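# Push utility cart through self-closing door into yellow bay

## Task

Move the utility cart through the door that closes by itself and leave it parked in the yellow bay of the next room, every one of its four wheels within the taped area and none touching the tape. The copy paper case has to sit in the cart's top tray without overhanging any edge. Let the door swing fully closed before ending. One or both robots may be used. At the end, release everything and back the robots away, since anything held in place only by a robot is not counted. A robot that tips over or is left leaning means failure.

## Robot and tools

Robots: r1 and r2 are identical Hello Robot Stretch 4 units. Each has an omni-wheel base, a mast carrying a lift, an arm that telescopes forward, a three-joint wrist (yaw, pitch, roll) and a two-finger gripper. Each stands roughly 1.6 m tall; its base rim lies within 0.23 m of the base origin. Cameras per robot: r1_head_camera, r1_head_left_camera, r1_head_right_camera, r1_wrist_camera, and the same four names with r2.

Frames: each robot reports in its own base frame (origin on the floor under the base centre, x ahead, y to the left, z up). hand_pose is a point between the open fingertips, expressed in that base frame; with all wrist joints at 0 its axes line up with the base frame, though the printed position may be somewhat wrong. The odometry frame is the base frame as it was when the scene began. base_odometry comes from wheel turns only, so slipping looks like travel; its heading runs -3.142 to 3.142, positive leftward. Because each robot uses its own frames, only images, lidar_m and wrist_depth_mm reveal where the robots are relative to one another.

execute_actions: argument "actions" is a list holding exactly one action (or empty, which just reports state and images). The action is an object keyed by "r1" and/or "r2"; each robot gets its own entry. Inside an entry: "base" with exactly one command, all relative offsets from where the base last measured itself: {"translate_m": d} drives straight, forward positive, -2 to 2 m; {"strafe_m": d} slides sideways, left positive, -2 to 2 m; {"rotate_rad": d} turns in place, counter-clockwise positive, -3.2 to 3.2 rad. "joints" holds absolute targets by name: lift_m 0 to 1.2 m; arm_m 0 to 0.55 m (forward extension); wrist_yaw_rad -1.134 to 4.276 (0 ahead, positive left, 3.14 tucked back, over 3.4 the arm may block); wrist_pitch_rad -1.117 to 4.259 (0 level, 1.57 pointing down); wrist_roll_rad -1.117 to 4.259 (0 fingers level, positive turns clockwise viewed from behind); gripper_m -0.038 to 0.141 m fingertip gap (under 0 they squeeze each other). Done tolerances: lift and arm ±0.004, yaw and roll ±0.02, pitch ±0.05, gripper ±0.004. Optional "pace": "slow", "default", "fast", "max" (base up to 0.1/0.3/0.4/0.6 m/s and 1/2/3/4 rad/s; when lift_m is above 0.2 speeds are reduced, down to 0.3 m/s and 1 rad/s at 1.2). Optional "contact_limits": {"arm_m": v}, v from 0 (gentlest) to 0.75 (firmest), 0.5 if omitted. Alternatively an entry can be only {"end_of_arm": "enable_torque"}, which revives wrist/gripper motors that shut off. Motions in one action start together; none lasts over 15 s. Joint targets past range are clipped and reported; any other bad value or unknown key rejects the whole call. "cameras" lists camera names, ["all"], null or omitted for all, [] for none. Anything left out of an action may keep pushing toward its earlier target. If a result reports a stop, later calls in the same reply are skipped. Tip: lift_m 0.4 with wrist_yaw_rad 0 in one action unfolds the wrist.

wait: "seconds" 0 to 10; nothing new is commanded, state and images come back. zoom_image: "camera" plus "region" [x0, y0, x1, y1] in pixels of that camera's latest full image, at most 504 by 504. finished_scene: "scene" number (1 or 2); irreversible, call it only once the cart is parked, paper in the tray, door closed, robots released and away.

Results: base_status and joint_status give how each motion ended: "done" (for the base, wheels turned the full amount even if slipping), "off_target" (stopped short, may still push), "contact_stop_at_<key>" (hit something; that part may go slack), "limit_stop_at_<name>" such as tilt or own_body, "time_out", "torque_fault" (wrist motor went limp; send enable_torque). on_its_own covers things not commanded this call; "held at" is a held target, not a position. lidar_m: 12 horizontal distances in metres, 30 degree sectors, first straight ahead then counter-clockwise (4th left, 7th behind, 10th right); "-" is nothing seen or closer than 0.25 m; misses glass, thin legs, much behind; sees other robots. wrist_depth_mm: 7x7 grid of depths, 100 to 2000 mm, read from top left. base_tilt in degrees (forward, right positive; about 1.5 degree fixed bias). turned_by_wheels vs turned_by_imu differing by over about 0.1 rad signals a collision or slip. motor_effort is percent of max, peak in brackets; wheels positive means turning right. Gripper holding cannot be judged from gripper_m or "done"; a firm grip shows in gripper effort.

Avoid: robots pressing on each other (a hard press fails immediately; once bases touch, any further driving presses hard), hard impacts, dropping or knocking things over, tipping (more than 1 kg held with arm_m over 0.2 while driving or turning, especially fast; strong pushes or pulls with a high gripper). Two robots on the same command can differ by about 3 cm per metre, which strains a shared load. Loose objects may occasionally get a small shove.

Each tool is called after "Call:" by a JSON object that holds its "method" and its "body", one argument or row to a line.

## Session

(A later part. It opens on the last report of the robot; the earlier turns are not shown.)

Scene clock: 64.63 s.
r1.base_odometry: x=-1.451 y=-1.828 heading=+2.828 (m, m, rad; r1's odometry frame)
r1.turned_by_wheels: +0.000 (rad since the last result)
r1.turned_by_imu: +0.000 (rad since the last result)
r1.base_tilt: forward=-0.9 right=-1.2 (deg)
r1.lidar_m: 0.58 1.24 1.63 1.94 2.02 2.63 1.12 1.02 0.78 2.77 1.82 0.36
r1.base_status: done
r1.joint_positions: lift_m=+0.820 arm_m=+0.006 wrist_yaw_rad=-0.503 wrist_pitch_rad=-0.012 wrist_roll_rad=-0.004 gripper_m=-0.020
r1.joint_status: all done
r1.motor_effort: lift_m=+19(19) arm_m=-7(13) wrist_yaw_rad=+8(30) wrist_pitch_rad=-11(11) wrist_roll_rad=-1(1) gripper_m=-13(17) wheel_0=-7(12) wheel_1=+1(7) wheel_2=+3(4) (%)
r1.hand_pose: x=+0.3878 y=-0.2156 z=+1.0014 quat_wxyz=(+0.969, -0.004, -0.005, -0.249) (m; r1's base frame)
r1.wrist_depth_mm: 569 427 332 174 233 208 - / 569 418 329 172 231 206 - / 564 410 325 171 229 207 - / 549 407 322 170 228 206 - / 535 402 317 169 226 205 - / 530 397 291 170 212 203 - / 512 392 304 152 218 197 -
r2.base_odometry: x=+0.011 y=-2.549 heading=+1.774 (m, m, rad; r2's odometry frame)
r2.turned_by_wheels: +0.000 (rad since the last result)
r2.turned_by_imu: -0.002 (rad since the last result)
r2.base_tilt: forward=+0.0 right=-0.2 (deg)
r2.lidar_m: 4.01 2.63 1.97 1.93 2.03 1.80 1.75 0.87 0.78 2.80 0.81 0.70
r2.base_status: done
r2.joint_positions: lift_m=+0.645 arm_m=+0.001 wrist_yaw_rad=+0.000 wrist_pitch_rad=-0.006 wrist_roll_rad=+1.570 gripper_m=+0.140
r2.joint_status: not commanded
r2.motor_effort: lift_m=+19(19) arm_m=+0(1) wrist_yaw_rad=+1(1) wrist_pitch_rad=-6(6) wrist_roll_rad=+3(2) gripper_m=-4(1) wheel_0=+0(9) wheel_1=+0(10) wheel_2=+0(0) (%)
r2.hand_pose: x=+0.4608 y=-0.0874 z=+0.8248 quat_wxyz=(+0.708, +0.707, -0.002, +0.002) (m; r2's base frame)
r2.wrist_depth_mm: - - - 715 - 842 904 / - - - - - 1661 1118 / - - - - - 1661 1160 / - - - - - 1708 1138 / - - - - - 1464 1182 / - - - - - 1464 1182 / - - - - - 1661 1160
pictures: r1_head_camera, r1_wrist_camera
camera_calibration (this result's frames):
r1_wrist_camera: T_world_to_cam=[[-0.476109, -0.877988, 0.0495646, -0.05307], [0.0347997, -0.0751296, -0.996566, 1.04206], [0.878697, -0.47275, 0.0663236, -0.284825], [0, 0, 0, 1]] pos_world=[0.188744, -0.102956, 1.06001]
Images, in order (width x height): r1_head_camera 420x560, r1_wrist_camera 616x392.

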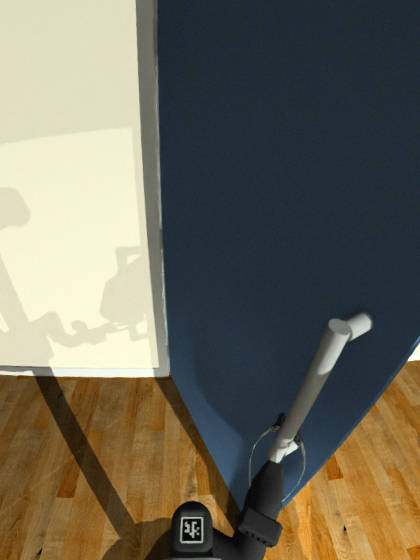

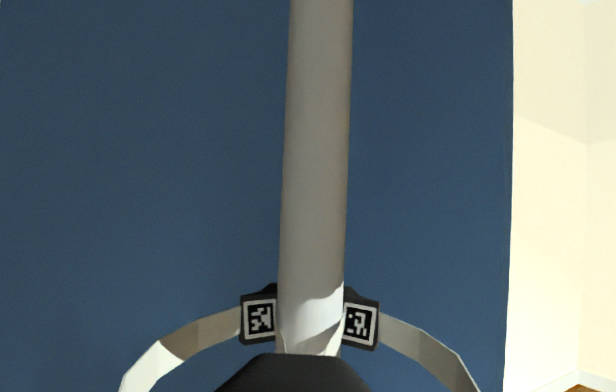

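Call:
{"method": "execute_actions", "body": {
  "actions": [
    {"r1":{"base":{"strafe_m":0.11},"joints":{"wrist_yaw_rad":-0.61},"pace":"slow"},"r2":{"base":{"strafe_m":-0.2}}}
  ],
  "cameras": []
}}

Call:
{"method": "execute_actions", "body": {
  "actions": [
    {"r1":{"base":{"strafe_m":0.14},"joints":{"wrist_yaw_rad":-0.72},"pace":"slow"},"r2":{"base":{"strafe_m":-0.22}}}
  ],
  "cameras": ["r1_wrist_camera","r2_wrist_camera","r2_head_camera"]
}}

Scene clock: 69.30 s.
r1.base_odometry: x=-1.485 y=-1.932 heading=+2.828 (m, m, rad; r1's odometry frame)
r1.turned_by_wheels: -0.001 (rad since the last result)
r1.turned_by_imu: +0.000 (rad since the last result)
r1.base_tilt: forward=-0.9 right=-1.2 (deg)
r1.lidar_m: 0.66 1.24 1.63 1.84 1.91 2.53 1.14 0.86 0.71 2.88 0.38 0.35
r1.base_status: done
r1.joint_positions: lift_m=+0.820 arm_m=+0.006 wrist_yaw_rad=-0.622 wrist_pitch_rad=-0.012 wrist_roll_rad=-0.004 gripper_m=-0.020
r1.joint_status: all done
r1.on_its_own: wrist_yaw_rad is at rest, and its effort (+36) is outside its rest range (-13 to +13)
r1.motor_effort: lift_m=+19(19) arm_m=-4(7) wrist_yaw_rad=+36(77) wrist_pitch_rad=-10(13) wrist_roll_rad=+0(2) gripper_m=-13(19) wheel_0=-7(9) wheel_1=+2(7) wheel_2=-3(12) (%)
r1.hand_pose: x=+0.3600 y=-0.2392 z=+1.0016 quat_wxyz=(+0.952, -0.004, -0.005, -0.306) (m; r1's base frame)
r1.wrist_depth_mm: 544 413 329 174 231 209 - / 539 407 325 172 229 208 - / 530 399 320 170 228 207 - / 512 394 319 168 227 206 - / 508 389 315 167 224 205 - / 508 387 303 167 214 203 - / 492 384 294 148 221 197 -
r2.base_odometry: x=+0.207 y=-2.509 heading=+1.775 (m, m, rad; r2's odometry frame)
r2.turned_by_wheels: +0.000 (rad since the last result)
r2.turned_by_imu: -0.002 (rad since the last result)
r2.base_tilt: forward=+0.1 right=-0.3 (deg)
r2.lidar_m: 0.75 2.91 2.15 2.11 2.22 1.80 1.77 0.76 0.74 2.60 0.77 0.61
r2.base_status: done
r2.joint_positions: lift_m=+0.645 arm_m=+0.001 wrist_yaw_rad=+0.000 wrist_pitch_rad=-0.006 wrist_roll_rad=+1.570 gripper_m=+0.140
r2.joint_status: not commanded
r2.motor_effort: lift_m=+20(19) arm_m=+0(0) wrist_yaw_rad=+1(0) wrist_pitch_rad=-8(8) wrist_roll_rad=+1(2) gripper_m=+1(1) wheel_0=+1(8) wheel_1=+2(10) wheel_2=+0(0) (%)
r2.hand_pose: x=+0.4608 y=-0.0874 z=+0.8248 quat_wxyz=(+0.708, +0.707, -0.002, +0.002) (m; r2's base frame)
r2.wrist_depth_mm: - 480 469 362 - 699 492 / - 521 508 370 - 707 500 / - - - 379 - 387 430 / - - - - - 1708 1160 / - - - - - 1464 1182 / - - - - - 1499 1160 / - - - - - 1661 1160
pictures: none
No camera images: the call's "cameras" was empty. Leave "cameras" out to get every camera's image.

Scene clock: 71.83 s.
r1.base_odometry: x=-1.528 y=-2.065 heading=+2.827 (m, m, rad; r1's odometry frame)
r1.turned_by_wheels: -0.001 (rad since the last result)
r1.turned_by_imu: -0.002 (rad since the last result)
r1.base_tilt: forward=-0.9 right=-1.2 (deg)
r1.lidar_m: 0.76 1.23 1.63 1.71 1.76 2.32 1.35 0.73 0.66 3.01 0.36 0.34
r1.base_status: done
r1.joint_positions: lift_m=+0.820 arm_m=+0.006 wrist_yaw_rad=-0.735 wrist_pitch_rad=-0.012 wrist_roll_rad=-0.004 gripper_m=-0.020
r1.joint_status: all done
r1.on_its_own: wrist_yaw_rad is at rest, and its effort (+44) is outside its rest range (-13 to +13)
r1.motor_effort: lift_m=+19(19) arm_m=-3(4) wrist_yaw_rad=+44(49) wrist_pitch_rad=-10(11) wrist_roll_rad=-1(1) gripper_m=-10(20) wheel_0=-8(10) wheel_1=+1(6) wheel_2=-4(3) (%)
r1.hand_pose: x=+0.3318 y=-0.2583 z=+1.0016 quat_wxyz=(+0.933, -0.004, -0.005, -0.359) (m; r1's base frame)
r1.wrist_depth_mm: 569 427 330 178 226 204 - / 564 418 330 174 229 204 - / 549 410 325 171 228 202 - / 539 404 322 169 226 202 - / 530 402 319 167 224 200 - / 521 394 307 166 187 202 - / 512 394 297 163 219 192 -
r2.base_odometry: x=+0.423 y=-2.464 heading=+1.775 (m, m, rad; r2's odometry frame)
r2.turned_by_wheels: +0.000 (rad since the last result)
r2.turned_by_imu: -0.002 (rad since the last result)
r2.base_tilt: forward=+0.1 right=-0.3 (deg)
r2.lidar_m: 0.57 3.16 2.42 2.33 2.42 1.82 1.31 0.69 0.67 2.39 2.51 0.57
r2.base_status: done
r2.joint_positions: lift_m=+0.645 arm_m=+0.001 wrist_yaw_rad=+0.000 wrist_pitch_rad=-0.006 wrist_roll_rad=+1.570 gripper_m=+0.140
r2.joint_status: not commanded
r2.motor_effort: lift_m=+20(19) arm_m=+0(0) wrist_yaw_rad=+1(1) wrist_pitch_rad=-6(8) wrist_roll_rad=+3(2) gripper_m=+2(3) wheel_0=+1(9) wheel_1=+0(9) wheel_2=+0(1) (%)
r2.hand_pose: x=+0.4608 y=-0.0874 z=+0.8248 quat_wxyz=(+0.708, +0.707, -0.002, +0.002) (m; r2's base frame)
r2.wrist_depth_mm: - - 496 330 - 691 492 / - 399 397 338 - 699 496 / - 427 433 347 - 723 508 / - 480 469 357 960 732 512 / - - 517 368 - 603 517 / - - - 377 392 392 399 / - - - - - 1537 1160
pictures: r1_wrist_camera, r2_head_camera, r2_wrist_camera
camera_calibration (this result's frames):
r1_wrist_camera: T_world_to_cam=[[-0.665781, -0.744499, 0.0495677, -0.0198699], [0.0170684, -0.0816105, -0.996518, 1.04517], [0.745952, -0.662616, 0.0670421, -0.261612], [0, 0, 0, 1]] pos_world=[0.164082, -0.102845, 1.06005]
r2_wrist_camera: T_world_to_cam=[[0.00738462, 0.0188399, -0.999795, 0.822131], [-0.0485188, 0.998652, 0.01846, 0.141133], [0.998795, 0.0483726, 0.00828875, -0.230969], [0, 0, 0, 1]] pos_world=[0.231467, -0.145259, 0.821272]
Images, in order (width x height): r1_wrist_camera 616x392, r2_head_camera 420x560, r2_wrist_camera 616x392.

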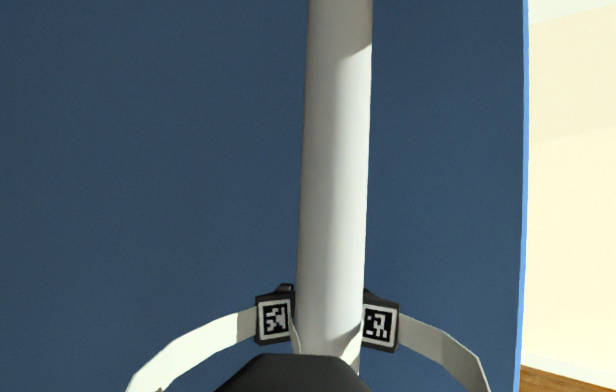

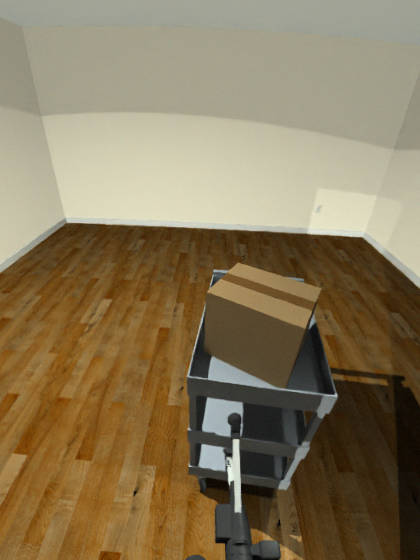

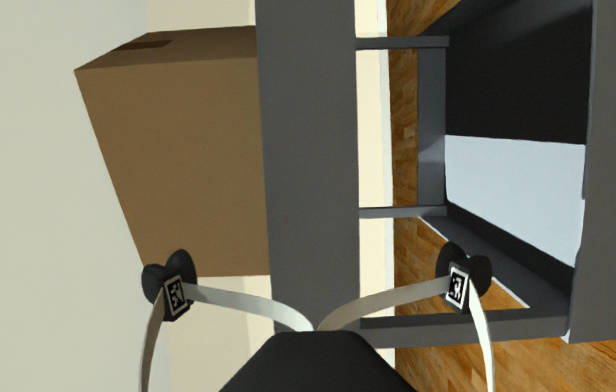

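Call:
{"method": "execute_actions", "body": {
  "actions": [
    {"r1":{"base":{"strafe_m":0.2},"joints":{"wrist_yaw_rad":-0.83},"pace":"slow"},"r2":{"base":{"strafe_m":-0.1},"joints":{"arm_m":0.152},"pace":"slow"}}
  ],
  "cameras": []
}}

Call:
{"method": "execute_actions", "body": {
  "actions": [
    {"r1":{"base":{"strafe_m":0.08},"pace":"slow"},"r2":{"joints":{"gripper_m":0.02}}}
  ],
  "cameras": ["r2_wrist_camera"]
}}

Call:
{"method": "execute_actions", "body": {
  "actions": [
    {"r2":{"base":{"strafe_m":0.15},"joints":{"arm_m":0.005,"lift_m":0.64},"pace":"slow"}}
  ],
  "cameras": ["r1_head_right_camera","r2_head_right_camera","r2_head_camera"]
}}

Scene clock: 78.70 s.
r1.base_odometry: x=-1.590 y=-2.255 heading=+2.826 (m, m, rad; r1's odometry frame)
r1.turned_by_wheels: +0.000 (rad since the last result)
r1.turned_by_imu: +0.000 (rad since the last result)
r1.base_tilt: forward=-0.9 right=-1.2 (deg)
r1.lidar_m: 1.10 1.21 1.60 1.51 1.55 2.04 - 0.89 0.76 3.22 0.34 0.32
r1.base_status: done
r1.joint_positions: lift_m=+0.820 arm_m=+0.006 wrist_yaw_rad=-0.833 wrist_pitch_rad=-0.012 wrist_roll_rad=-0.004 gripper_m=-0.020
r1.joint_status: all done
r1.motor_effort: lift_m=+19(19) arm_m=-3(3) wrist_yaw_rad=+8(43) wrist_pitch_rad=-9(11) wrist_roll_rad=-1(3) gripper_m=-12(16) wheel_0=-7(12) wheel_1=+1(7) wheel_2=+1(9) (%)
r1.hand_pose: x=+0.3060 y=-0.2722 z=+1.0016 quat_wxyz=(+0.915, -0.004, -0.005, -0.404) (m; r1's base frame)
r1.wrist_depth_mm: 820 508 364 175 233 195 - / 798 492 357 173 230 195 - / 778 484 351 172 229 194 - / 759 473 347 170 227 194 - / 750 473 343 170 225 196 - / 723 466 307 170 208 193 - / 683 462 324 154 215 187 -
r2.base_odometry: x=+0.520 y=-2.444 heading=+1.775 (m, m, rad; r2's odometry frame)
r2.turned_by_wheels: +0.000 (rad since the last result)
r2.turned_by_imu: -0.003 (rad since the last result)
r2.base_tilt: forward=+0.0 right=-0.1 (deg)
r2.lidar_m: 0.56 3.33 2.51 2.42 2.42 1.87 1.37 0.81 0.75 2.28 2.42 0.57
r2.base_status: done
r2.joint_positions: lift_m=+0.645 arm_m=+0.151 wrist_yaw_rad=+0.000 wrist_pitch_rad=-0.006 wrist_roll_rad=+1.570 gripper_m=+0.140
r2.joint_status: all done
r2.motor_effort: lift_m=+19(19) arm_m=+8(7) wrist_yaw_rad=+2(0) wrist_pitch_rad=-5(8) wrist_roll_rad=+2(3) gripper_m=-2(1) wheel_0=+3(6) wheel_1=-2(6) wheel_2=+0(1) (%)
r2.hand_pose: x=+0.6099 y=-0.0874 z=+0.8248 quat_wxyz=(+0.708, +0.707, -0.002, +0.002) (m; r2's base frame)
r2.wrist_depth_mm: - - 181 179 - 676 473 / - 345 186 184 186 699 496 / 245 247 191 189 192 723 508 / 263 262 253 195 196 723 508 / 291 285 220 200 202 640 517 / 329 320 207 203 207 597 512 / - 362 362 - - 1661 473
pictures: none
No camera images: the call's "cameras" was empty. Leave "cameras" out to get every camera's image.

Scene clock: 80.87 s.
r1.base_odometry: x=-1.615 y=-2.331 heading=+2.825 (m, m, rad; r1's odometry frame)
r1.turned_by_wheels: -0.001 (rad since the last result)
r1.turned_by_imu: -0.027 (rad since the last result)
r1.base_tilt: forward=-0.8 right=-1.2 (deg)
r1.lidar_m: 1.17 1.20 1.53 1.43 1.47 1.92 - 1.14 0.82 3.28 0.34 0.32
r1.base_status: done
r1.joint_positions: lift_m=+0.820 arm_m=+0.006 wrist_yaw_rad=-0.820 wrist_pitch_rad=-0.012 wrist_roll_rad=-0.004 gripper_m=-0.019
r1.joint_status: not commanded
r1.on_its_own: wrist_yaw_rad is at rest, and its effort (-30) is outside its rest range (-13 to +13)
r1.motor_effort: lift_m=+19(19) arm_m=-4(3) wrist_yaw_rad=-30(35) wrist_pitch_rad=-10(14) wrist_roll_rad=-1(1) gripper_m=-23(31) wheel_0=-18(20) wheel_1=+2(5) wheel_2=+4(5) (%)
r1.hand_pose: x=+0.3095 y=-0.2705 z=+1.0014 quat_wxyz=(+0.917, -0.004, -0.004, -0.398) (m; r1's base frame)
r1.wrist_depth_mm: 854 564 382 179 235 195 - / 831 554 375 177 233 195 - / 831 535 370 175 231 194 - / 842 521 366 174 229 192 - / 831 512 359 173 227 192 - / 831 508 189 174 209 194 - / 820 488 345 168 216 185 -
r2.base_odometry: x=+0.520 y=-2.444 heading=+1.774 (m, m, rad; r2's odometry frame)
r2.turned_by_wheels: +0.000 (rad since the last result)
r2.turned_by_imu: -0.001 (rad since the last result)
r2.base_tilt: forward=+0.1 right=-0.2 (deg)
r2.lidar_m: 0.52 3.32 2.49 2.43 2.44 1.86 1.42 0.88 0.82 2.30 2.42 0.56
r2.base_status: not commanded
r2.joint_positions: lift_m=+0.645 arm_m=+0.151 wrist_yaw_rad=-0.002 wrist_pitch_rad=+0.002 wrist_roll_rad=+1.570 gripper_m=+0.020
r2.joint_status: all done
r2.on_its_own: wrist_pitch_rad is at rest, and its effort (-30) is outside its rest range (-23 to +23)
r2.motor_effort: lift_m=+19(19) arm_m=+3(8) wrist_yaw_rad=+7(9) wrist_pitch_rad=-30(28) wrist_roll_rad=+0(2) gripper_m=-22(24) wheel_0=-2(4) wheel_1=-2(2) wheel_2=+1(1) (%)
r2.hand_pose: x=+0.6106 y=-0.0879 z=+0.8226 quat_wxyz=(+0.707, +0.707, +0.000, -0.001) (m; r2's base frame)
r2.wrist_depth_mm: - - 165 164 - 654 462 / 330 315 169 168 715 683 484 / 228 226 172 173 - 683 488 / 240 243 177 177 - 707 500 / 267 268 182 181 194 707 504 / 298 287 185 187 186 574 508 / 340 332 325 - - 1708 462
pictures: r2_wrist_camera
camera_calibration (this result's frames):
r2_wrist_camera: T_world_to_cam=[[-0.0000427696, 0.0195432, -0.999809, 0.82349], [-0.046796, 0.998714, 0.0195238, 0.146975], [0.998904, 0.0467879, 0.000871828, -0.374631], [0, 0, 0, 1]] pos_world=[0.381134, -0.145351, 0.82079]
Images, in order (width x height): r2_wrist_camera 616x392.

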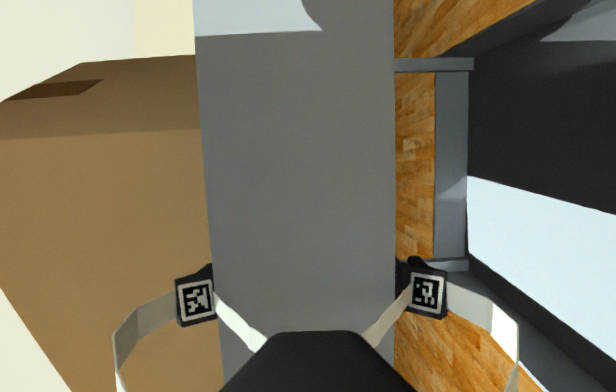

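Scene clock: 83.63 s.
r1.base_odometry: x=-1.615 y=-2.331 heading=+2.825 (m, m, rad; r1's odometry frame)
r1.turned_by_wheels: +0.000 (rad since the last result)
r1.turned_by_imu: +0.000 (rad since the last result)
r1.base_tilt: forward=-0.8 right=-1.3 (deg)
r1.lidar_m: 1.17 1.21 1.54 1.44 1.48 1.92 - 1.17 0.92 3.29 0.35 0.32
r1.base_status: not commanded
r1.joint_positions: lift_m=+0.820 arm_m=+0.006 wrist_yaw_rad=-0.820 wrist_pitch_rad=-0.012 wrist_roll_rad=-0.004 gripper_m=-0.019
r1.joint_status: not commanded
r1.on_its_own: wrist_yaw_rad is at rest, and its effort (-29) is outside its rest range (-13 to +13)
r1.motor_effort: lift_m=+19(19) arm_m=-3(3) wrist_yaw_rad=-29(30) wrist_pitch_rad=-9(11) wrist_roll_rad=-3(0) gripper_m=-23(26) wheel_0=-18(18) wheel_1=+2(2) wheel_2=+4(3) (%)
r1.hand_pose: x=+0.3095 y=-0.2705 z=+1.0014 quat_wxyz=(+0.917, -0.004, -0.004, -0.398) (m; r1's base frame)
r1.wrist_depth_mm: 854 569 382 179 235 196 - / 842 554 377 177 234 195 - / 831 539 373 175 232 194 - / 842 525 366 174 229 192 - / 842 517 359 174 227 191 - / 831 504 188 174 208 193 - / 809 492 345 168 217 185 -
r2.base_odometry: x=+0.374 y=-2.474 heading=+1.774 (m, m, rad; r2's odometry frame)
r2.turned_by_wheels: +0.000 (rad since the last result)
r2.turned_by_imu: -0.002 (rad since the last result)
r2.base_tilt: forward=+0.1 right=-0.2 (deg)
r2.lidar_m: 0.41 3.14 2.35 2.29 2.41 1.82 1.83 0.99 0.95 2.43 2.57 0.40
r2.base_status: done
r2.joint_positions: lift_m=+0.640 arm_m=+0.007 wrist_yaw_rad=-0.001 wrist_pitch_rad=-0.002 wrist_roll_rad=+1.566 gripper_m=+0.020
r2.joint_status: all done
r2.motor_effort: lift_m=+15(18) arm_m=-11(15) wrist_yaw_rad=+3(24) wrist_pitch_rad=-19(30) wrist_roll_rad=+12(12) gripper_m=-22(27) wheel_0=-4(16) wheel_1=+1(3) wheel_2=+0(1) (%)
r2.hand_pose: x=+0.4662 y=-0.0877 z=+0.8191 quat_wxyz=(+0.709, +0.705, -0.001, +0.000) (m; r2's base frame)
r2.wrist_depth_mm: 281 270 133 132 135 668 484 / 228 222 140 141 143 691 488 / 203 205 150 150 154 707 496 / 235 238 160 160 165 715 504 / 283 285 175 173 179 640 504 / - 322 184 187 187 466 466 / - - 418 - - 1756 430
pictures: r1_head_right_camera, r2_head_camera, r2_head_right_camera
Images, in order (width x height): r1_head_right_camera 420x672, r2_head_camera 420x560, r2_head_right_camera 420x672.

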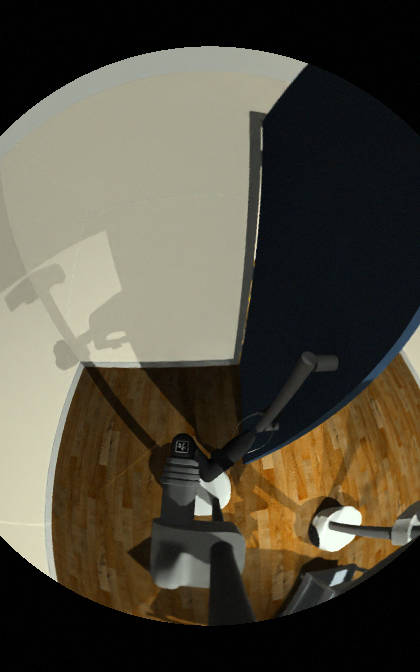

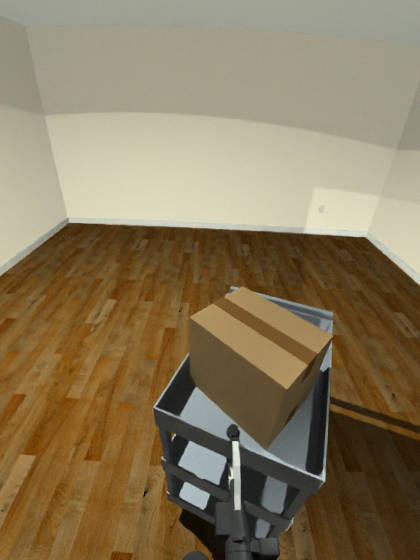

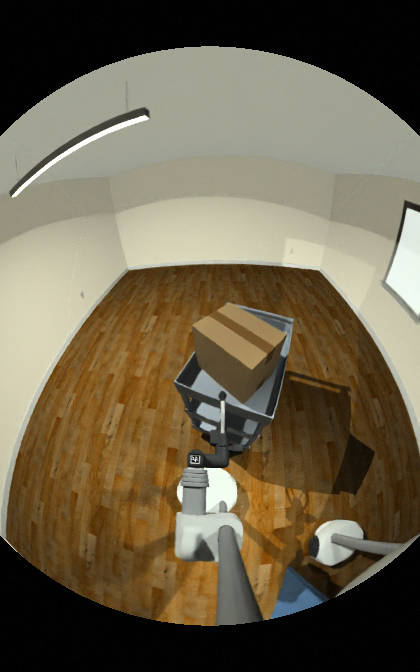

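Call:
{"method": "execute_actions", "body": {
  "actions": [
    {"r1":{"base":{"strafe_m":-0.03},"pace":"slow"},"r2":{"base":{"translate_m":-1.1}}}
  ],
  "cameras": ["r2_head_right_camera","r2_head_camera"]
}}

Scene clock: 92.73 s.
r1.base_odometry: x=-1.606 y=-2.302 heading=+2.826 (m, m, rad; r1's odometry frame)
r1.turned_by_wheels: +0.000 (rad since the last result)
r1.turned_by_imu: +0.000 (rad since the last result)
r1.base_tilt: forward=-0.9 right=-1.2 (deg)
r1.lidar_m: 1.11 1.19 1.55 1.47 1.51 1.96 - 4.71 0.65 0.60 0.34 0.34
r1.base_status: done
r1.joint_positions: lift_m=+0.820 arm_m=+0.006 wrist_yaw_rad=-0.827 wrist_pitch_rad=-0.012 wrist_roll_rad=-0.004 gripper_m=-0.020
r1.joint_status: not commanded
r1.motor_effort: lift_m=+19(19) arm_m=-3(3) wrist_yaw_rad=-9(29) wrist_pitch_rad=-9(11) wrist_roll_rad=-2(0) gripper_m=-14(22) wheel_0=-1(15) wheel_1=+0(4) wheel_2=+3(0) (%)
r1.hand_pose: x=+0.3076 y=-0.2714 z=+1.0017 quat_wxyz=(+0.916, -0.004, -0.005, -0.402) (m; r1's base frame)
r1.wrist_depth_mm: 831 530 366 173 230 198 - / 842 508 359 172 229 196 - / 809 500 355 172 227 196 - / 809 488 351 172 224 194 - / 778 480 347 171 223 193 - / 768 473 189 169 209 191 - / 723 459 332 166 213 185 580
r2.base_odometry: x=+0.596 y=-3.551 heading=+1.775 (m, m, rad; r2's odometry frame)
r2.turned_by_wheels: +0.000 (rad since the last result)
r2.turned_by_imu: +0.006 (rad since the last result)
r2.base_tilt: forward=+0.1 right=-0.2 (deg)
r2.lidar_m: 0.40 0.41 2.38 2.30 0.94 0.84 3.68 0.67 0.53 0.50 0.55 0.41
r2.base_status: done
r2.joint_positions: lift_m=+0.640 arm_m=+0.006 wrist_yaw_rad=+0.009 wrist_pitch_rad=-0.002 wrist_roll_rad=+1.575 gripper_m=+0.020
r2.joint_status: not commanded
r2.on_its_own: wrist_yaw_rad is at rest, and its effort (-26) is outside its rest range (-13 to +13); wrist_roll_rad is at rest, and its effort (-14) is outside its rest range (-13 to +13)
r2.motor_effort: lift_m=+17(16) arm_m=-8(11) wrist_yaw_rad=-26(32) wrist_pitch_rad=-17(23) wrist_roll_rad=-14(12) gripper_m=-23(26) wheel_0=+2(12) wheel_1=-1(9) wheel_2=+4(19) (%)
r2.hand_pose: x=+0.4666 y=-0.0847 z=+0.8190 quat_wxyz=(+0.706, +0.709, +0.002, +0.004) (m; r2's base frame)
r2.wrist_depth_mm: - - 180 180 - 1576 439 / - - 182 181 750 640 484 / 250 240 183 182 - 707 496 / 246 247 184 185 - 715 496 / 266 266 186 185 194 715 504 / 289 281 186 187 186 585 504 / 315 310 304 - - 1708 492
pictures: r2_head_camera, r2_head_right_camera
Images, in order (width x height): r2_head_camera 420x560, r2_head_right_camera 420x672.

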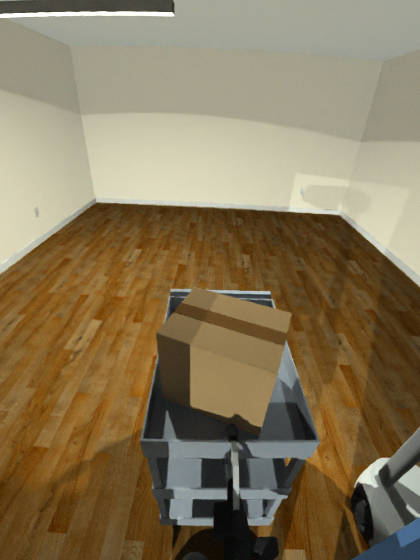

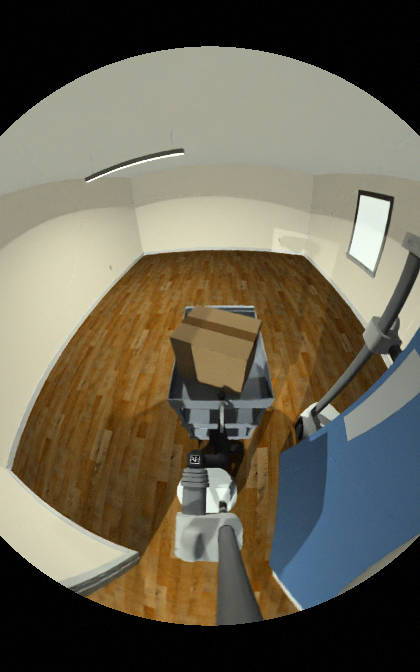

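Call:
{"method": "execute_actions", "body": {
  "actions": [
    {"r2":{"base":{"translate_m":-1.2}}}
  ],
  "cameras": ["r2_head_right_camera","r2_head_camera"]
}}

Scene clock: 99.77 s.
r1.base_odometry: x=-1.606 y=-2.302 heading=+2.826 (m, m, rad; r1's odometry frame)
r1.turned_by_wheels: +0.000 (rad since the last result)
r1.turned_by_imu: +0.000 (rad since the last result)
r1.base_tilt: forward=-0.8 right=-1.2 (deg)
r1.lidar_m: 1.13 1.18 1.57 1.47 1.50 1.95 - 4.73 3.48 3.24 0.34 0.33
r1.base_status: not commanded
r1.joint_positions: lift_m=+0.820 arm_m=+0.006 wrist_yaw_rad=-0.827 wrist_pitch_rad=-0.012 wrist_roll_rad=-0.004 gripper_m=-0.020
r1.joint_status: not commanded
r1.motor_effort: lift_m=+19(19) arm_m=-3(3) wrist_yaw_rad=-9(9) wrist_pitch_rad=-6(8) wrist_roll_rad=-2(1) gripper_m=-13(13) wheel_0=-1(1) wheel_1=+0(0) wheel_2=+2(2) (%)
r1.hand_pose: x=+0.3076 y=-0.2714 z=+1.0017 quat_wxyz=(+0.916, -0.004, -0.005, -0.402) (m; r1's base frame)
r1.wrist_depth_mm: 842 525 366 173 230 198 - / 820 517 362 173 228 197 - / 820 500 353 172 226 196 - / 798 488 349 172 225 195 - / 798 480 347 171 222 193 - / 778 473 189 169 209 191 - / 715 459 330 166 213 186 -
r2.base_odometry: x=+0.840 y=-4.726 heading=+1.775 (m, m, rad; r2's odometry frame)
r2.turned_by_wheels: +0.001 (rad since the last result)
r2.turned_by_imu: +0.010 (rad since the last result)
r2.base_tilt: forward=+0.1 right=-0.3 (deg)
r2.lidar_m: 0.35 0.35 0.63 1.79 2.53 2.50 2.44 2.62 2.39 1.12 0.57 0.45
r2.base_status: done
r2.joint_positions: lift_m=+0.640 arm_m=+0.006 wrist_yaw_rad=+0.011 wrist_pitch_rad=-0.003 wrist_roll_rad=+1.574 gripper_m=+0.020
r2.joint_status: not commanded
r2.on_its_own: wrist_yaw_rad is at rest, and its effort (-29) is outside its rest range (-13 to +13)
r2.motor_effort: lift_m=+17(17) arm_m=-8(8) wrist_yaw_rad=-29(39) wrist_pitch_rad=-15(20) wrist_roll_rad=-11(16) gripper_m=-18(26) wheel_0=+2(4) wheel_1=-1(7) wheel_2=+5(19) (%)
r2.hand_pose: x=+0.4667 y=-0.0843 z=+0.8192 quat_wxyz=(+0.706, +0.708, +0.003, +0.005) (m; r2's base frame)
r2.wrist_depth_mm: 866 946 842 232 1025 1118 1042 / - - - 220 - 1576 436 / - - 214 209 - 654 492 / 264 262 205 201 809 707 500 / 267 266 195 192 196 723 504 / 271 268 185 185 185 591 504 / 277 276 180 - - 707 508
pictures: r2_head_camera, r2_head_right_camera
Images, in order (width x height): r2_head_camera 420x560, r2_head_right_camera 420x672.

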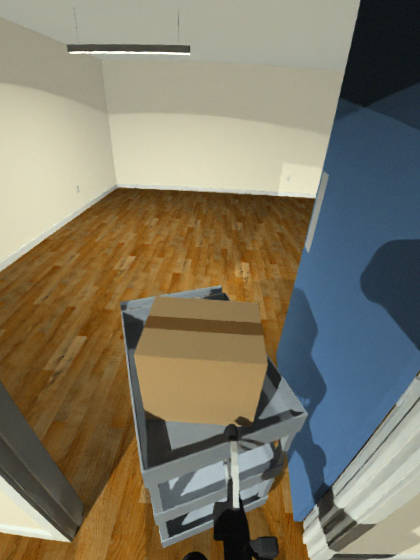

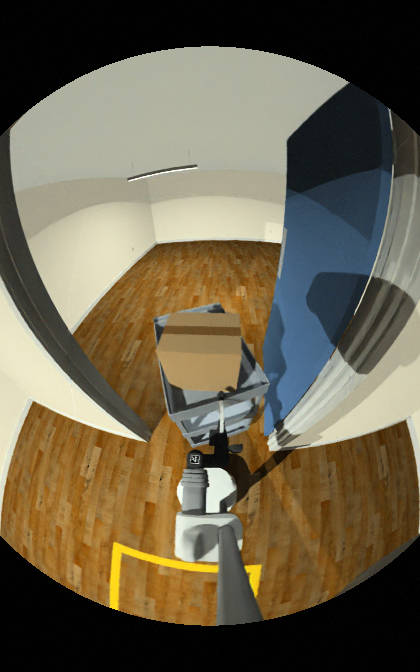

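Call:
{"method": "execute_actions", "body": {
  "actions": [
    {"r2":{"base":{"translate_m":-0.45}}}
  ],
  "cameras": ["r2_head_right_camera","r2_head_camera"]
}}

Scene clock: 104.23 s.
r1.base_odometry: x=-1.606 y=-2.302 heading=+2.826 (m, m, rad; r1's odometry frame)
r1.turned_by_wheels: +0.000 (rad since the last result)
r1.turned_by_imu: +0.000 (rad since the last result)
r1.base_tilt: forward=-0.8 right=-1.2 (deg)
r1.lidar_m: 1.13 1.20 1.57 1.46 1.51 1.96 - 4.72 3.45 3.25 0.34 0.34
r1.base_status: not commanded
r1.joint_positions: lift_m=+0.820 arm_m=+0.006 wrist_yaw_rad=-0.827 wrist_pitch_rad=-0.012 wrist_roll_rad=-0.004 gripper_m=-0.020
r1.joint_status: not commanded
r1.motor_effort: lift_m=+19(19) arm_m=-3(3) wrist_yaw_rad=-10(9) wrist_pitch_rad=-6(10) wrist_roll_rad=-2(1) gripper_m=-14(12) wheel_0=-1(1) wheel_1=+0(0) wheel_2=+3(3) (%)
r1.hand_pose: x=+0.3076 y=-0.2714 z=+1.0017 quat_wxyz=(+0.916, -0.004, -0.005, -0.402) (m; r1's base frame)
r1.wrist_depth_mm: 831 521 366 173 230 198 - / 820 517 362 172 229 196 - / 820 496 353 172 228 196 - / 798 484 351 173 226 195 - / 798 477 347 171 223 193 - / 759 473 189 169 209 191 - / 723 462 332 166 212 186 -
r2.base_odometry: x=+0.931 y=-5.166 heading=+1.776 (m, m, rad; r2's odometry frame)
r2.turned_by_wheels: +0.001 (rad since the last result)
r2.turned_by_imu: +0.004 (rad since the last result)
r2.base_tilt: forward=+0.2 right=-0.2 (deg)
r2.lidar_m: 0.35 0.34 1.20 2.44 2.60 2.05 1.99 2.13 2.35 2.29 1.05 0.45
r2.base_status: done
r2.joint_positions: lift_m=+0.640 arm_m=+0.006 wrist_yaw_rad=+0.011 wrist_pitch_rad=-0.003 wrist_roll_rad=+1.574 gripper_m=+0.020
r2.joint_status: not commanded
r2.on_its_own: wrist_yaw_rad is at rest, and its effort (-32) is outside its rest range (-13 to +13)
r2.motor_effort: lift_m=+17(16) arm_m=-8(8) wrist_yaw_rad=-32(42) wrist_pitch_rad=-16(18) wrist_roll_rad=-12(13) gripper_m=-22(26) wheel_0=+2(5) wheel_1=+0(5) wheel_2=+6(19) (%)
r2.hand_pose: x=+0.4667 y=-0.0842 z=+0.8191 quat_wxyz=(+0.706, +0.708, +0.003, +0.005) (m; r2's base frame)
r2.wrist_depth_mm: 707 768 691 235 831 904 842 / 1308 1464 1118 221 1576 1537 436 / - - 215 210 - 647 488 / 263 262 206 201 798 699 504 / 266 267 196 193 196 723 504 / 272 270 185 185 185 591 508 / 277 276 181 - - 707 504
pictures: r2_head_camera, r2_head_right_camera
Images, in order (width x height): r2_head_camera 420x560, r2_head_right_camera 420x672.

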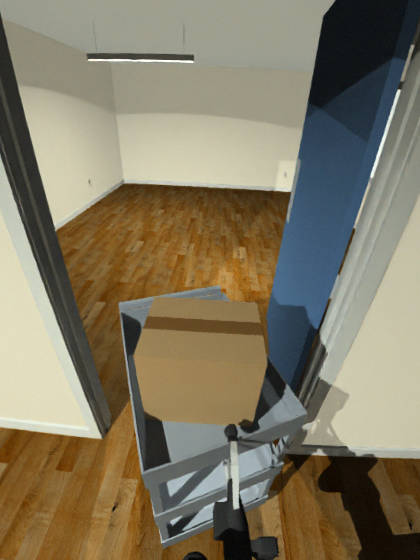

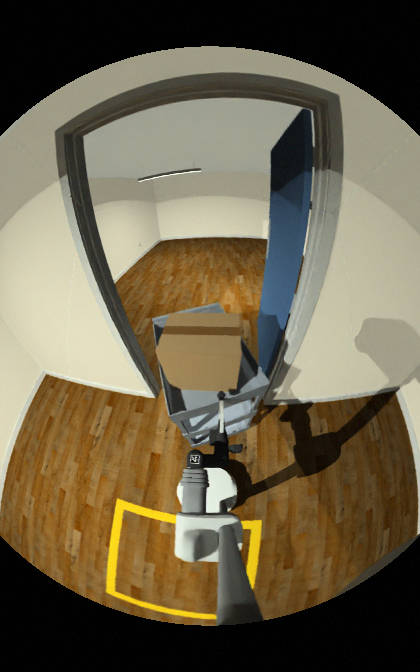

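Call:
{"method": "execute_actions", "body": {
  "actions": [
    {"r2":{"base":{"translate_m":-1.45}},"r1":{"joints":{"gripper_m":0.07}}}
  ],
  "cameras": []
}}

Call:
{"method": "execute_actions", "body": {
  "actions": [
    {"r2":{"base":{"strafe_m":0.25},"pace":"slow"},"r1":{"base":{"translate_m":-0.06},"joints":{"gripper_m":0.14},"pace":"slow"}}
  ],
  "cameras": ["r2_head_right_camera","r2_head_camera","r1_head_right_camera"]
}}

Scene clock: 113.03 s.
r1.base_odometry: x=-1.606 y=-2.302 heading=+2.826 (m, m, rad; r1's odometry frame)
r1.turned_by_wheels: +0.000 (rad since the last result)
r1.turned_by_imu: +0.000 (rad since the last result)
r1.base_tilt: forward=-0.8 right=-1.3 (deg)
r1.lidar_m: 1.14 1.20 1.55 1.47 1.49 1.96 - 4.72 3.46 3.24 0.37 0.35
r1.base_status: not commanded
r1.joint_positions: lift_m=+0.820 arm_m=+0.006 wrist_yaw_rad=-0.833 wrist_pitch_rad=-0.012 wrist_roll_rad=-0.004 gripper_m=+0.070
r1.joint_status: all done
r1.motor_effort: lift_m=+19(19) arm_m=-3(3) wrist_yaw_rad=+10(9) wrist_pitch_rad=-8(9) wrist_roll_rad=+0(1) gripper_m=-6(18) wheel_0=-1(1) wheel_1=+0(0) wheel_2=+2(3) (%)
r1.hand_pose: x=+0.3058 y=-0.2723 z=+1.0017 quat_wxyz=(+0.914, -0.005, -0.005, -0.405) (m; r1's base frame)
r1.wrist_depth_mm: 831 569 413 329 253 230 - / 820 549 407 325 252 231 - / 809 535 402 322 255 230 - / 788 525 397 319 254 228 - / 768 521 392 315 252 226 - / 759 517 200 312 197 224 - / 732 500 382 146 248 220 -
r2.base_odometry: x=+1.228 y=-6.586 heading=+1.776 (m, m, rad; r2's odometry frame)
r2.turned_by_wheels: +0.000 (rad since the last result)
r2.turned_by_imu: +0.014 (rad since the last result)
r2.base_tilt: forward=+0.1 right=-0.3 (deg)
r2.lidar_m: 0.36 0.35 2.60 1.71 0.75 0.57 0.55 0.61 0.91 2.18 2.34 0.44
r2.base_status: done
r2.joint_positions: lift_m=+0.640 arm_m=+0.006 wrist_yaw_rad=+0.009 wrist_pitch_rad=-0.003 wrist_roll_rad=+1.573 gripper_m=+0.020
r2.joint_status: not commanded
r2.on_its_own: wrist_yaw_rad is at rest, and its effort (-24) is outside its rest range (-13 to +13)
r2.motor_effort: lift_m=+16(17) arm_m=-8(8) wrist_yaw_rad=-24(43) wrist_pitch_rad=-17(17) wrist_roll_rad=-9(11) gripper_m=-19(25) wheel_0=+2(6) wheel_1=+0(6) wheel_2=+3(18) (%)
r2.hand_pose: x=+0.4665 y=-0.0847 z=+0.8191 quat_wxyz=(+0.706, +0.708, +0.002, +0.004) (m; r2's base frame)
r2.wrist_depth_mm: 1808 1808 1808 229 1863 1537 1098 / 1808 1863 1863 218 1921 1576 442 / 1921 - 213 208 - 661 496 / 262 262 204 200 798 707 504 / 266 266 195 192 195 723 504 / 272 270 185 185 186 585 504 / 278 276 181 - - 715 508
pictures: none
No camera images: the call's "cameras" was empty. Leave "cameras" out to get every camera's image.

Scene clock: 116.70 s.
r1.base_odometry: x=-1.549 y=-2.321 heading=+2.825 (m, m, rad; r1's odometry frame)
r1.turned_by_wheels: +0.000 (rad since the last result)
r1.turned_by_imu: +0.000 (rad since the last result)
r1.base_tilt: forward=-0.8 right=-1.2 (deg)
r1.lidar_m: 1.23 1.26 1.56 1.46 1.48 1.96 - 4.66 3.47 3.26 1.91 1.34
r1.base_status: done
r1.joint_positions: lift_m=+0.820 arm_m=+0.006 wrist_yaw_rad=-0.830 wrist_pitch_rad=-0.012 wrist_roll_rad=-0.004 gripper_m=+0.140
r1.joint_status: all done
r1.motor_effort: lift_m=+19(19) arm_m=-3(3) wrist_yaw_rad=+1(10) wrist_pitch_rad=-10(8) wrist_roll_rad=-2(0) gripper_m=+0(5) wheel_0=-3(6) wheel_1=-3(2) wheel_2=+1(13) (%)
r1.hand_pose: x=+0.3066 y=-0.2719 z=+1.0017 quat_wxyz=(+0.915, -0.004, -0.005, -0.403) (m; r1's base frame)
r1.wrist_depth_mm: 931 1098 1366 1756 - - - / 946 1118 1336 1756 - - - / 946 1118 1366 1808 - - - / 931 1098 1366 1808 - - - / 960 1098 1366 1808 - - - / 931 211 1281 1808 - - - / 960 1078 1336 149 - - -
r2.base_odometry: x=+0.983 y=-6.637 heading=+1.775 (m, m, rad; r2's odometry frame)
r2.turned_by_wheels: -0.001 (rad since the last result)
r2.turned_by_imu: -0.007 (rad since the last result)
r2.base_tilt: forward=+0.0 right=-0.2 (deg)
r2.lidar_m: 0.40 0.42 2.35 1.65 0.73 0.56 0.53 0.60 0.86 2.43 2.59 0.40
r2.base_status: done
r2.joint_positions: lift_m=+0.640 arm_m=+0.006 wrist_yaw_rad=-0.012 wrist_pitch_rad=-0.004 wrist_roll_rad=+1.565 gripper_m=+0.020
r2.joint_status: not commanded
r2.on_its_own: wrist_yaw_rad is at rest, and its effort (+36) is outside its rest range (-13 to +13); wrist_roll_rad is at rest, and its effort (+15) is outside its rest range (-13 to +13)
r2.motor_effort: lift_m=+17(17) arm_m=-6(8) wrist_yaw_rad=+36(43) wrist_pitch_rad=-11(19) wrist_roll_rad=+15(14) gripper_m=-19(21) wheel_0=-7(14) wheel_1=+1(6) wheel_2=-4(3) (%)
r2.hand_pose: x=+0.4643 y=-0.0908 z=+0.8196 quat_wxyz=(+0.709, +0.705, -0.006, -0.003) (m; r2's base frame)
r2.wrist_depth_mm: 1863 1863 175 176 1863 1576 449 / 1863 413 178 178 732 654 492 / 236 236 181 179 - 715 504 / 246 247 182 181 - 732 508 / 266 267 185 183 184 715 508 / 294 282 185 185 185 591 508 / 324 317 307 - - 1708 492
pictures: r1_head_right_camera, r2_head_camera, r2_head_right_camera
Images, in order (width x height): r1_head_right_camera 420x672, r2_head_camera 420x560, r2_head_right_camera 420x672.

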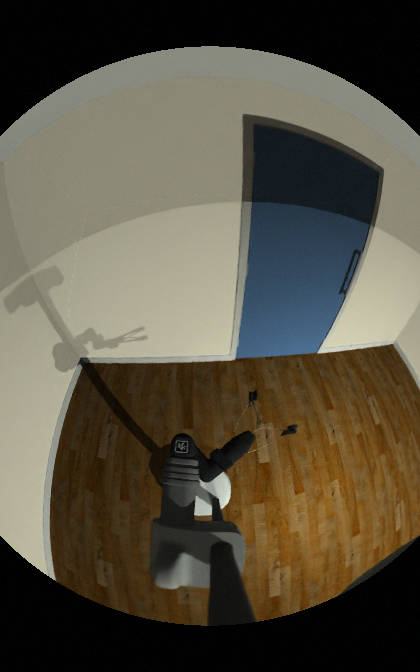

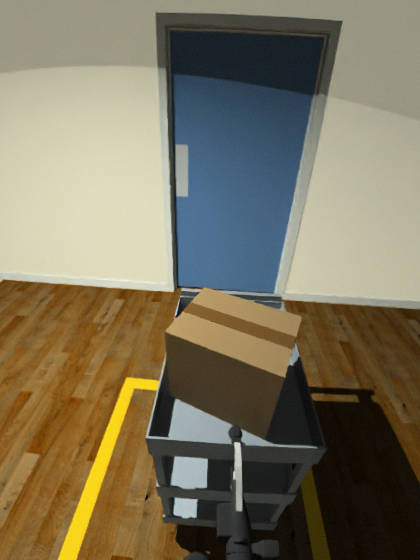

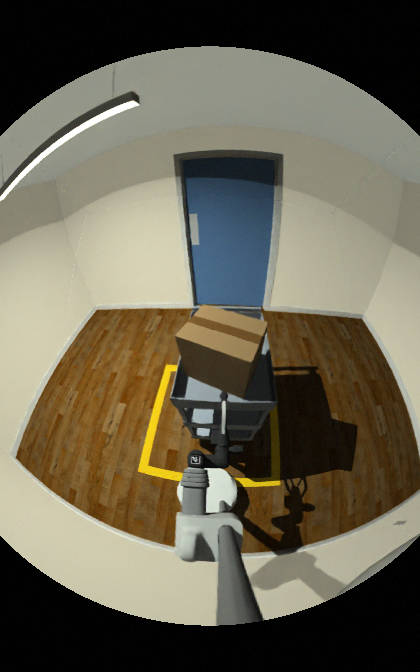

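Call:
{"method": "execute_actions", "body": {
  "actions": [
    {"r2":{"base":{"translate_m":-0.1},"pace":"slow"}}
  ],
  "cameras": []
}}

Call:
{"method": "execute_actions", "body": {
  "actions": [
    {"r2":{"joints":{"gripper_m":0.14,"lift_m":0.648}}}
  ],
  "cameras": []
}}

Call:
{"method": "execute_actions", "body": {
  "actions": [
    {"r2":{"base":{"translate_m":-0.13}}}
  ],
  "cameras": []
}}

Call:
{"method": "execute_actions", "body": {
  "actions": [
    {"r2":{"base":{"strafe_m":-1.0},"pace":"max"}}
  ],
  "cameras": ["r2_head_left_camera"]
}}

Call:
{"method": "zoom_image", "body": {
  "camera": "r2_head_left_camera",
  "region": [20,230,240,470]
}}

Scene clock: 123.13 s.
r1.base_odometry: x=-1.549 y=-2.321 heading=+2.825 (m, m, rad; r1's odometry frame)
r1.turned_by_wheels: +0.000 (rad since the last result)
r1.turned_by_imu: +0.000 (rad since the last result)
r1.base_tilt: forward=-0.8 right=-1.2 (deg)
r1.lidar_m: 1.23 1.24 1.56 1.46 1.48 1.96 - 4.67 3.49 3.26 1.91 1.31
r1.base_status: not commanded
r1.joint_positions: lift_m=+0.820 arm_m=+0.006 wrist_yaw_rad=-0.830 wrist_pitch_rad=-0.012 wrist_roll_rad=-0.004 gripper_m=+0.140
r1.joint_status: not commanded
r1.motor_effort: lift_m=+19(19) arm_m=-3(3) wrist_yaw_rad=+2(1) wrist_pitch_rad=-8(9) wrist_roll_rad=-1(0) gripper_m=+0(1) wheel_0=-3(3) wheel_1=-3(3) wheel_2=+2(1) (%)
r1.hand_pose: x=+0.3066 y=-0.2719 z=+1.0017 quat_wxyz=(+0.915, -0.004, -0.005, -0.403) (m; r1's base frame)
r1.wrist_depth_mm: 946 1118 1397 1756 - - - / 946 1098 1366 1756 - - - / 917 1118 1397 1708 - - - / 960 1118 1397 1756 - - - / 946 1098 1366 1808 - - - / 946 212 1281 1756 - - - / 946 1060 1366 149 - - -
r2.base_odometry: x=+1.003 y=-6.734 heading=+1.776 (m, m, rad; r2's odometry frame)
r2.turned_by_wheels: +0.000 (rad since the last result)
r2.turned_by_imu: -0.001 (rad since the last result)
r2.base_tilt: forward=+0.0 right=-0.2 (deg)
r2.lidar_m: 0.39 0.42 2.34 1.38 0.59 0.46 0.44 0.48 0.73 2.43 2.59 0.42
r2.base_status: done
r2.joint_positions: lift_m=+0.640 arm_m=+0.006 wrist_yaw_rad=+0.008 wrist_pitch_rad=-0.004 wrist_roll_rad=+1.567 gripper_m=+0.020
r2.joint_status: not commanded
r2.on_its_own: wrist_yaw_rad is at rest, and its effort (-22) is outside its rest range (-13 to +13)
r2.motor_effort: lift_m=+17(16) arm_m=-6(6) wrist_yaw_rad=-22(35) wrist_pitch_rad=-13(13) wrist_roll_rad=+10(18) gripper_m=-21(27) wheel_0=+0(11) wheel_1=-3(7) wheel_2=+9(14) (%)
r2.hand_pose: x=+0.4661 y=-0.0850 z=+0.8195 quat_wxyz=(+0.708, +0.706, +0.001, +0.004) (m; r2's base frame)
r2.wrist_depth_mm: - - 176 175 - 1618 449 / - 421 177 177 741 647 496 / 236 235 180 179 - 707 500 / 245 246 182 181 - 715 504 / 266 266 184 183 183 723 508 / 291 281 185 186 185 585 508 / 322 314 309 - - 1708 496
pictures: none
No camera images: the call's "cameras" was empty. Leave "cameras" out to get every camera's image.

Scene clock: 125.30 s.
r1.base_odometry: x=-1.549 y=-2.321 heading=+2.825 (m, m, rad; r1's odometry frame)
r1.turned_by_wheels: +0.000 (rad since the last result)
r1.turned_by_imu: +0.000 (rad since the last result)
r1.base_tilt: forward=-0.8 right=-1.3 (deg)
r1.lidar_m: 1.22 1.27 1.56 1.46 1.50 1.94 - 4.67 3.48 3.25 1.90 1.32
r1.base_status: not commanded
r1.joint_positions: lift_m=+0.820 arm_m=+0.006 wrist_yaw_rad=-0.830 wrist_pitch_rad=-0.012 wrist_roll_rad=-0.004 gripper_m=+0.140
r1.joint_status: not commanded
r1.motor_effort: lift_m=+19(19) arm_m=-3(3) wrist_yaw_rad=+2(1) wrist_pitch_rad=-9(7) wrist_roll_rad=+0(3) gripper_m=-3(0) wheel_0=-3(3) wheel_1=-3(3) wheel_2=+2(1) (%)
r1.hand_pose: x=+0.3066 y=-0.2719 z=+1.0017 quat_wxyz=(+0.915, -0.004, -0.005, -0.403) (m; r1's base frame)
r1.wrist_depth_mm: 946 1118 1366 1808 - - - / 931 1098 1366 1708 - - - / 931 1118 1366 1756 - - - / 946 1118 1366 1808 - - - / 946 1138 1397 1808 - - - / 946 211 1281 1756 - - - / 946 1098 1366 148 - - -
r2.base_odometry: x=+1.003 y=-6.734 heading=+1.776 (m, m, rad; r2's odometry frame)
r2.turned_by_wheels: +0.000 (rad since the last result)
r2.turned_by_imu: -0.001 (rad since the last result)
r2.base_tilt: forward=+0.1 right=-0.2 (deg)
r2.lidar_m: 0.40 0.43 2.35 1.39 0.56 0.46 0.44 0.47 0.70 2.42 2.58 0.44
r2.base_status: not commanded
r2.joint_positions: lift_m=+0.648 arm_m=+0.006 wrist_yaw_rad=+0.000 wrist_pitch_rad=-0.006 wrist_roll_rad=+1.571 gripper_m=+0.140
r2.joint_status: all done
r2.motor_effort: lift_m=+22(28) arm_m=-5(6) wrist_yaw_rad=-1(23) wrist_pitch_rad=-8(40) wrist_roll_rad=-1(8) gripper_m=-2(21) wheel_0=+1(1) wheel_1=-2(3) wheel_2=+3(9) (%)
r2.hand_pose: x=+0.4653 y=-0.0873 z=+0.8275 quat_wxyz=(+0.707, +0.707, -0.002, +0.002) (m; r2's base frame)
r2.wrist_depth_mm: - - - 190 190 1576 439 / - - 351 192 193 683 508 / 272 264 245 193 194 723 508 / 258 258 252 195 196 741 512 / 279 276 271 197 198 654 517 / 307 300 201 199 200 627 521 / 1138 330 329 - - 1618 504
pictures: none
No camera images: the call's "cameras" was empty. Leave "cameras" out to get every camera's image.

Scene clock: 127.03 s.
r1.base_odometry: x=-1.549 y=-2.321 heading=+2.825 (m, m, rad; r1's odometry frame)
r1.turned_by_wheels: +0.000 (rad since the last result)
r1.turned_by_imu: +0.000 (rad since the last result)
r1.base_tilt: forward=-0.8 right=-1.2 (deg)
r1.lidar_m: 1.21 1.25 1.56 1.46 1.51 1.96 - 4.68 3.47 3.26 1.93 1.33
r1.base_status: not commanded
r1.joint_positions: lift_m=+0.820 arm_m=+0.006 wrist_yaw_rad=-0.830 wrist_pitch_rad=-0.012 wrist_roll_rad=-0.004 gripper_m=+0.140
r1.joint_status: not commanded
r1.motor_effort: lift_m=+19(19) arm_m=-3(3) wrist_yaw_rad=+2(2) wrist_pitch_rad=-7(7) wrist_roll_rad=+0(2) gripper_m=+0(0) wheel_0=-3(3) wheel_1=-3(3) wheel_2=+1(2) (%)
r1.hand_pose: x=+0.3066 y=-0.2719 z=+1.0017 quat_wxyz=(+0.915, -0.004, -0.005, -0.403) (m; r1's base frame)
r1.wrist_depth_mm: 946 1118 1336 1708 - - - / 931 1118 1366 1708 - - - / 931 1118 1366 1756 - - - / 960 1098 1397 1808 - - - / 960 1118 1366 1708 - - - / 960 211 1281 1808 - - - / 960 1078 1366 149 - - -
r2.base_odometry: x=+1.030 y=-6.862 heading=+1.775 (m, m, rad; r2's odometry frame)
r2.turned_by_wheels: +0.000 (rad since the last result)
r2.turned_by_imu: -0.001 (rad since the last result)
r2.base_tilt: forward=+0.1 right=-0.2 (deg)
r2.lidar_m: 0.53 2.63 2.36 0.99 0.40 0.31 0.31 0.33 0.52 1.93 2.59 0.56
r2.base_status: done
r2.joint_positions: lift_m=+0.648 arm_m=+0.006 wrist_yaw_rad=+0.000 wrist_pitch_rad=-0.006 wrist_roll_rad=+1.571 gripper_m=+0.140
r2.joint_status: not commanded
r2.motor_effort: lift_m=+22(22) arm_m=-5(5) wrist_yaw_rad=+1(0) wrist_pitch_rad=-8(9) wrist_roll_rad=-1(1) gripper_m=-1(3) wheel_0=-3(7) wheel_1=-2(6) wheel_2=+1(10) (%)
r2.hand_pose: x=+0.4653 y=-0.0874 z=+0.8275 quat_wxyz=(+0.707, +0.707, -0.002, +0.002) (m; r2's base frame)
r2.wrist_depth_mm: - - - 314 322 394 373 / - - - 317 - 668 500 / - 449 430 320 - 723 508 / - 387 389 322 - 732 517 / - 418 413 325 - 647 521 / - 455 439 327 917 640 521 / - - 492 - - 1661 508
pictures: none
No camera images: the call's "cameras" was empty. Leave "cameras" out to get every camera's image.

Scene clock: 130.50 s.
r1.base_odometry: x=-1.549 y=-2.321 heading=+2.825 (m, m, rad; r1's odometry frame)
r1.turned_by_wheels: +0.000 (rad since the last result)
r1.turned_by_imu: +0.000 (rad since the last result)
r1.base_tilt: forward=-0.9 right=-1.1 (deg)
r1.lidar_m: 1.23 1.26 1.57 1.46 1.51 1.95 - 4.69 3.47 3.26 1.91 1.33
r1.base_status: not commanded
r1.joint_positions: lift_m=+0.820 arm_m=+0.006 wrist_yaw_rad=-0.830 wrist_pitch_rad=-0.012 wrist_roll_rad=-0.004 gripper_m=+0.140
r1.joint_status: not commanded
r1.motor_effort: lift_m=+19(19) arm_m=-3(4) wrist_yaw_rad=+1(1) wrist_pitch_rad=-8(7) wrist_roll_rad=-2(1) gripper_m=+2(1) wheel_0=-3(3) wheel_1=-3(3) wheel_2=+2(2) (%)
r1.hand_pose: x=+0.3066 y=-0.2719 z=+1.0017 quat_wxyz=(+0.915, -0.004, -0.005, -0.403) (m; r1's base frame)
r1.wrist_depth_mm: 931 1098 1366 1808 - - - / 931 1118 1366 1756 - - - / 931 1118 1366 1708 - - - / 946 1078 1366 1808 - - - / 931 1118 1397 1808 - - - / 931 211 1308 1808 - - - / 960 1098 1366 149 - - -
r2.base_odometry: x=+2.009 y=-6.658 heading=+1.776 (m, m, rad; r2's odometry frame)
r2.turned_by_wheels: +0.000 (rad since the last result)
r2.turned_by_imu: -0.005 (rad since the last result)
r2.base_tilt: forward=+0.1 right=-0.2 (deg)
r2.lidar_m: 2.36 0.96 0.87 1.28 0.53 0.40 0.38 0.43 0.66 1.41 1.51 2.22
r2.base_status: done
r2.joint_positions: lift_m=+0.648 arm_m=+0.006 wrist_yaw_rad=+0.000 wrist_pitch_rad=-0.006 wrist_roll_rad=+1.571 gripper_m=+0.140
r2.joint_status: not commanded
r2.motor_effort: lift_m=+21(21) arm_m=-5(5) wrist_yaw_rad=+2(1) wrist_pitch_rad=-7(8) wrist_roll_rad=+0(2) gripper_m=+1(2) wheel_0=+0(12) wheel_1=+2(13) wheel_2=+0(2) (%)
r2.hand_pose: x=+0.4653 y=-0.0874 z=+0.8276 quat_wxyz=(+0.707, +0.707, -0.002, +0.002) (m; r2's base frame)
r2.wrist_depth_mm: - - - - - 1618 1118 / - - - - - 1661 1138 / - - - - - 1661 1138 / - - - - - 1708 1160 / - - - - - 1499 1160 / - - - - - 1499 1182 / - - - - - 1708 1182
pictures: r2_head_left_camera
Images, in order (width x height): r2_head_left_camera 420x672.

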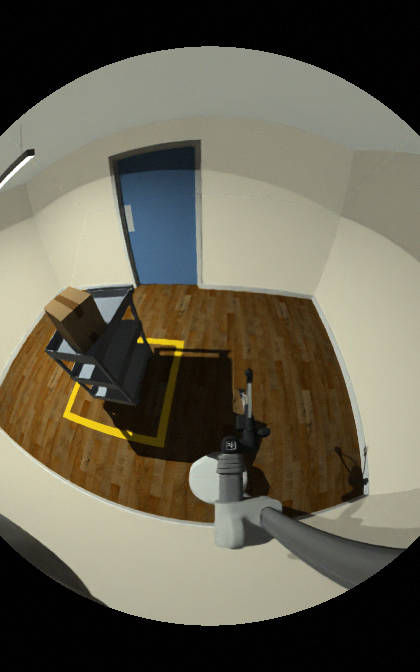

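Region (20, 230, 240, 470) of r2_head_left_camera's 420x672 image, scaled by 2.100, with more detail than that image has; it fills the left 462 columns of this view, and the rest is white.

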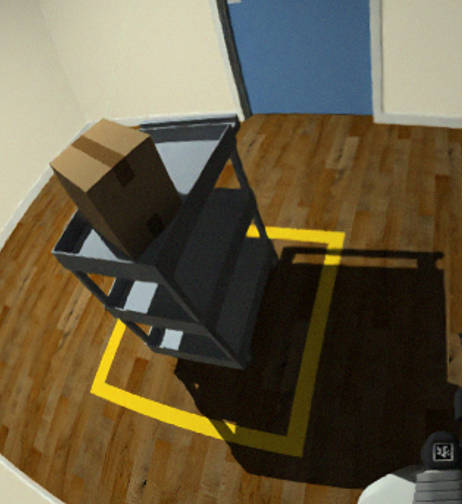

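Call:
{"method": "finished_scene", "body": {
  "scene": 2
}}

The scene is finished: the task was done.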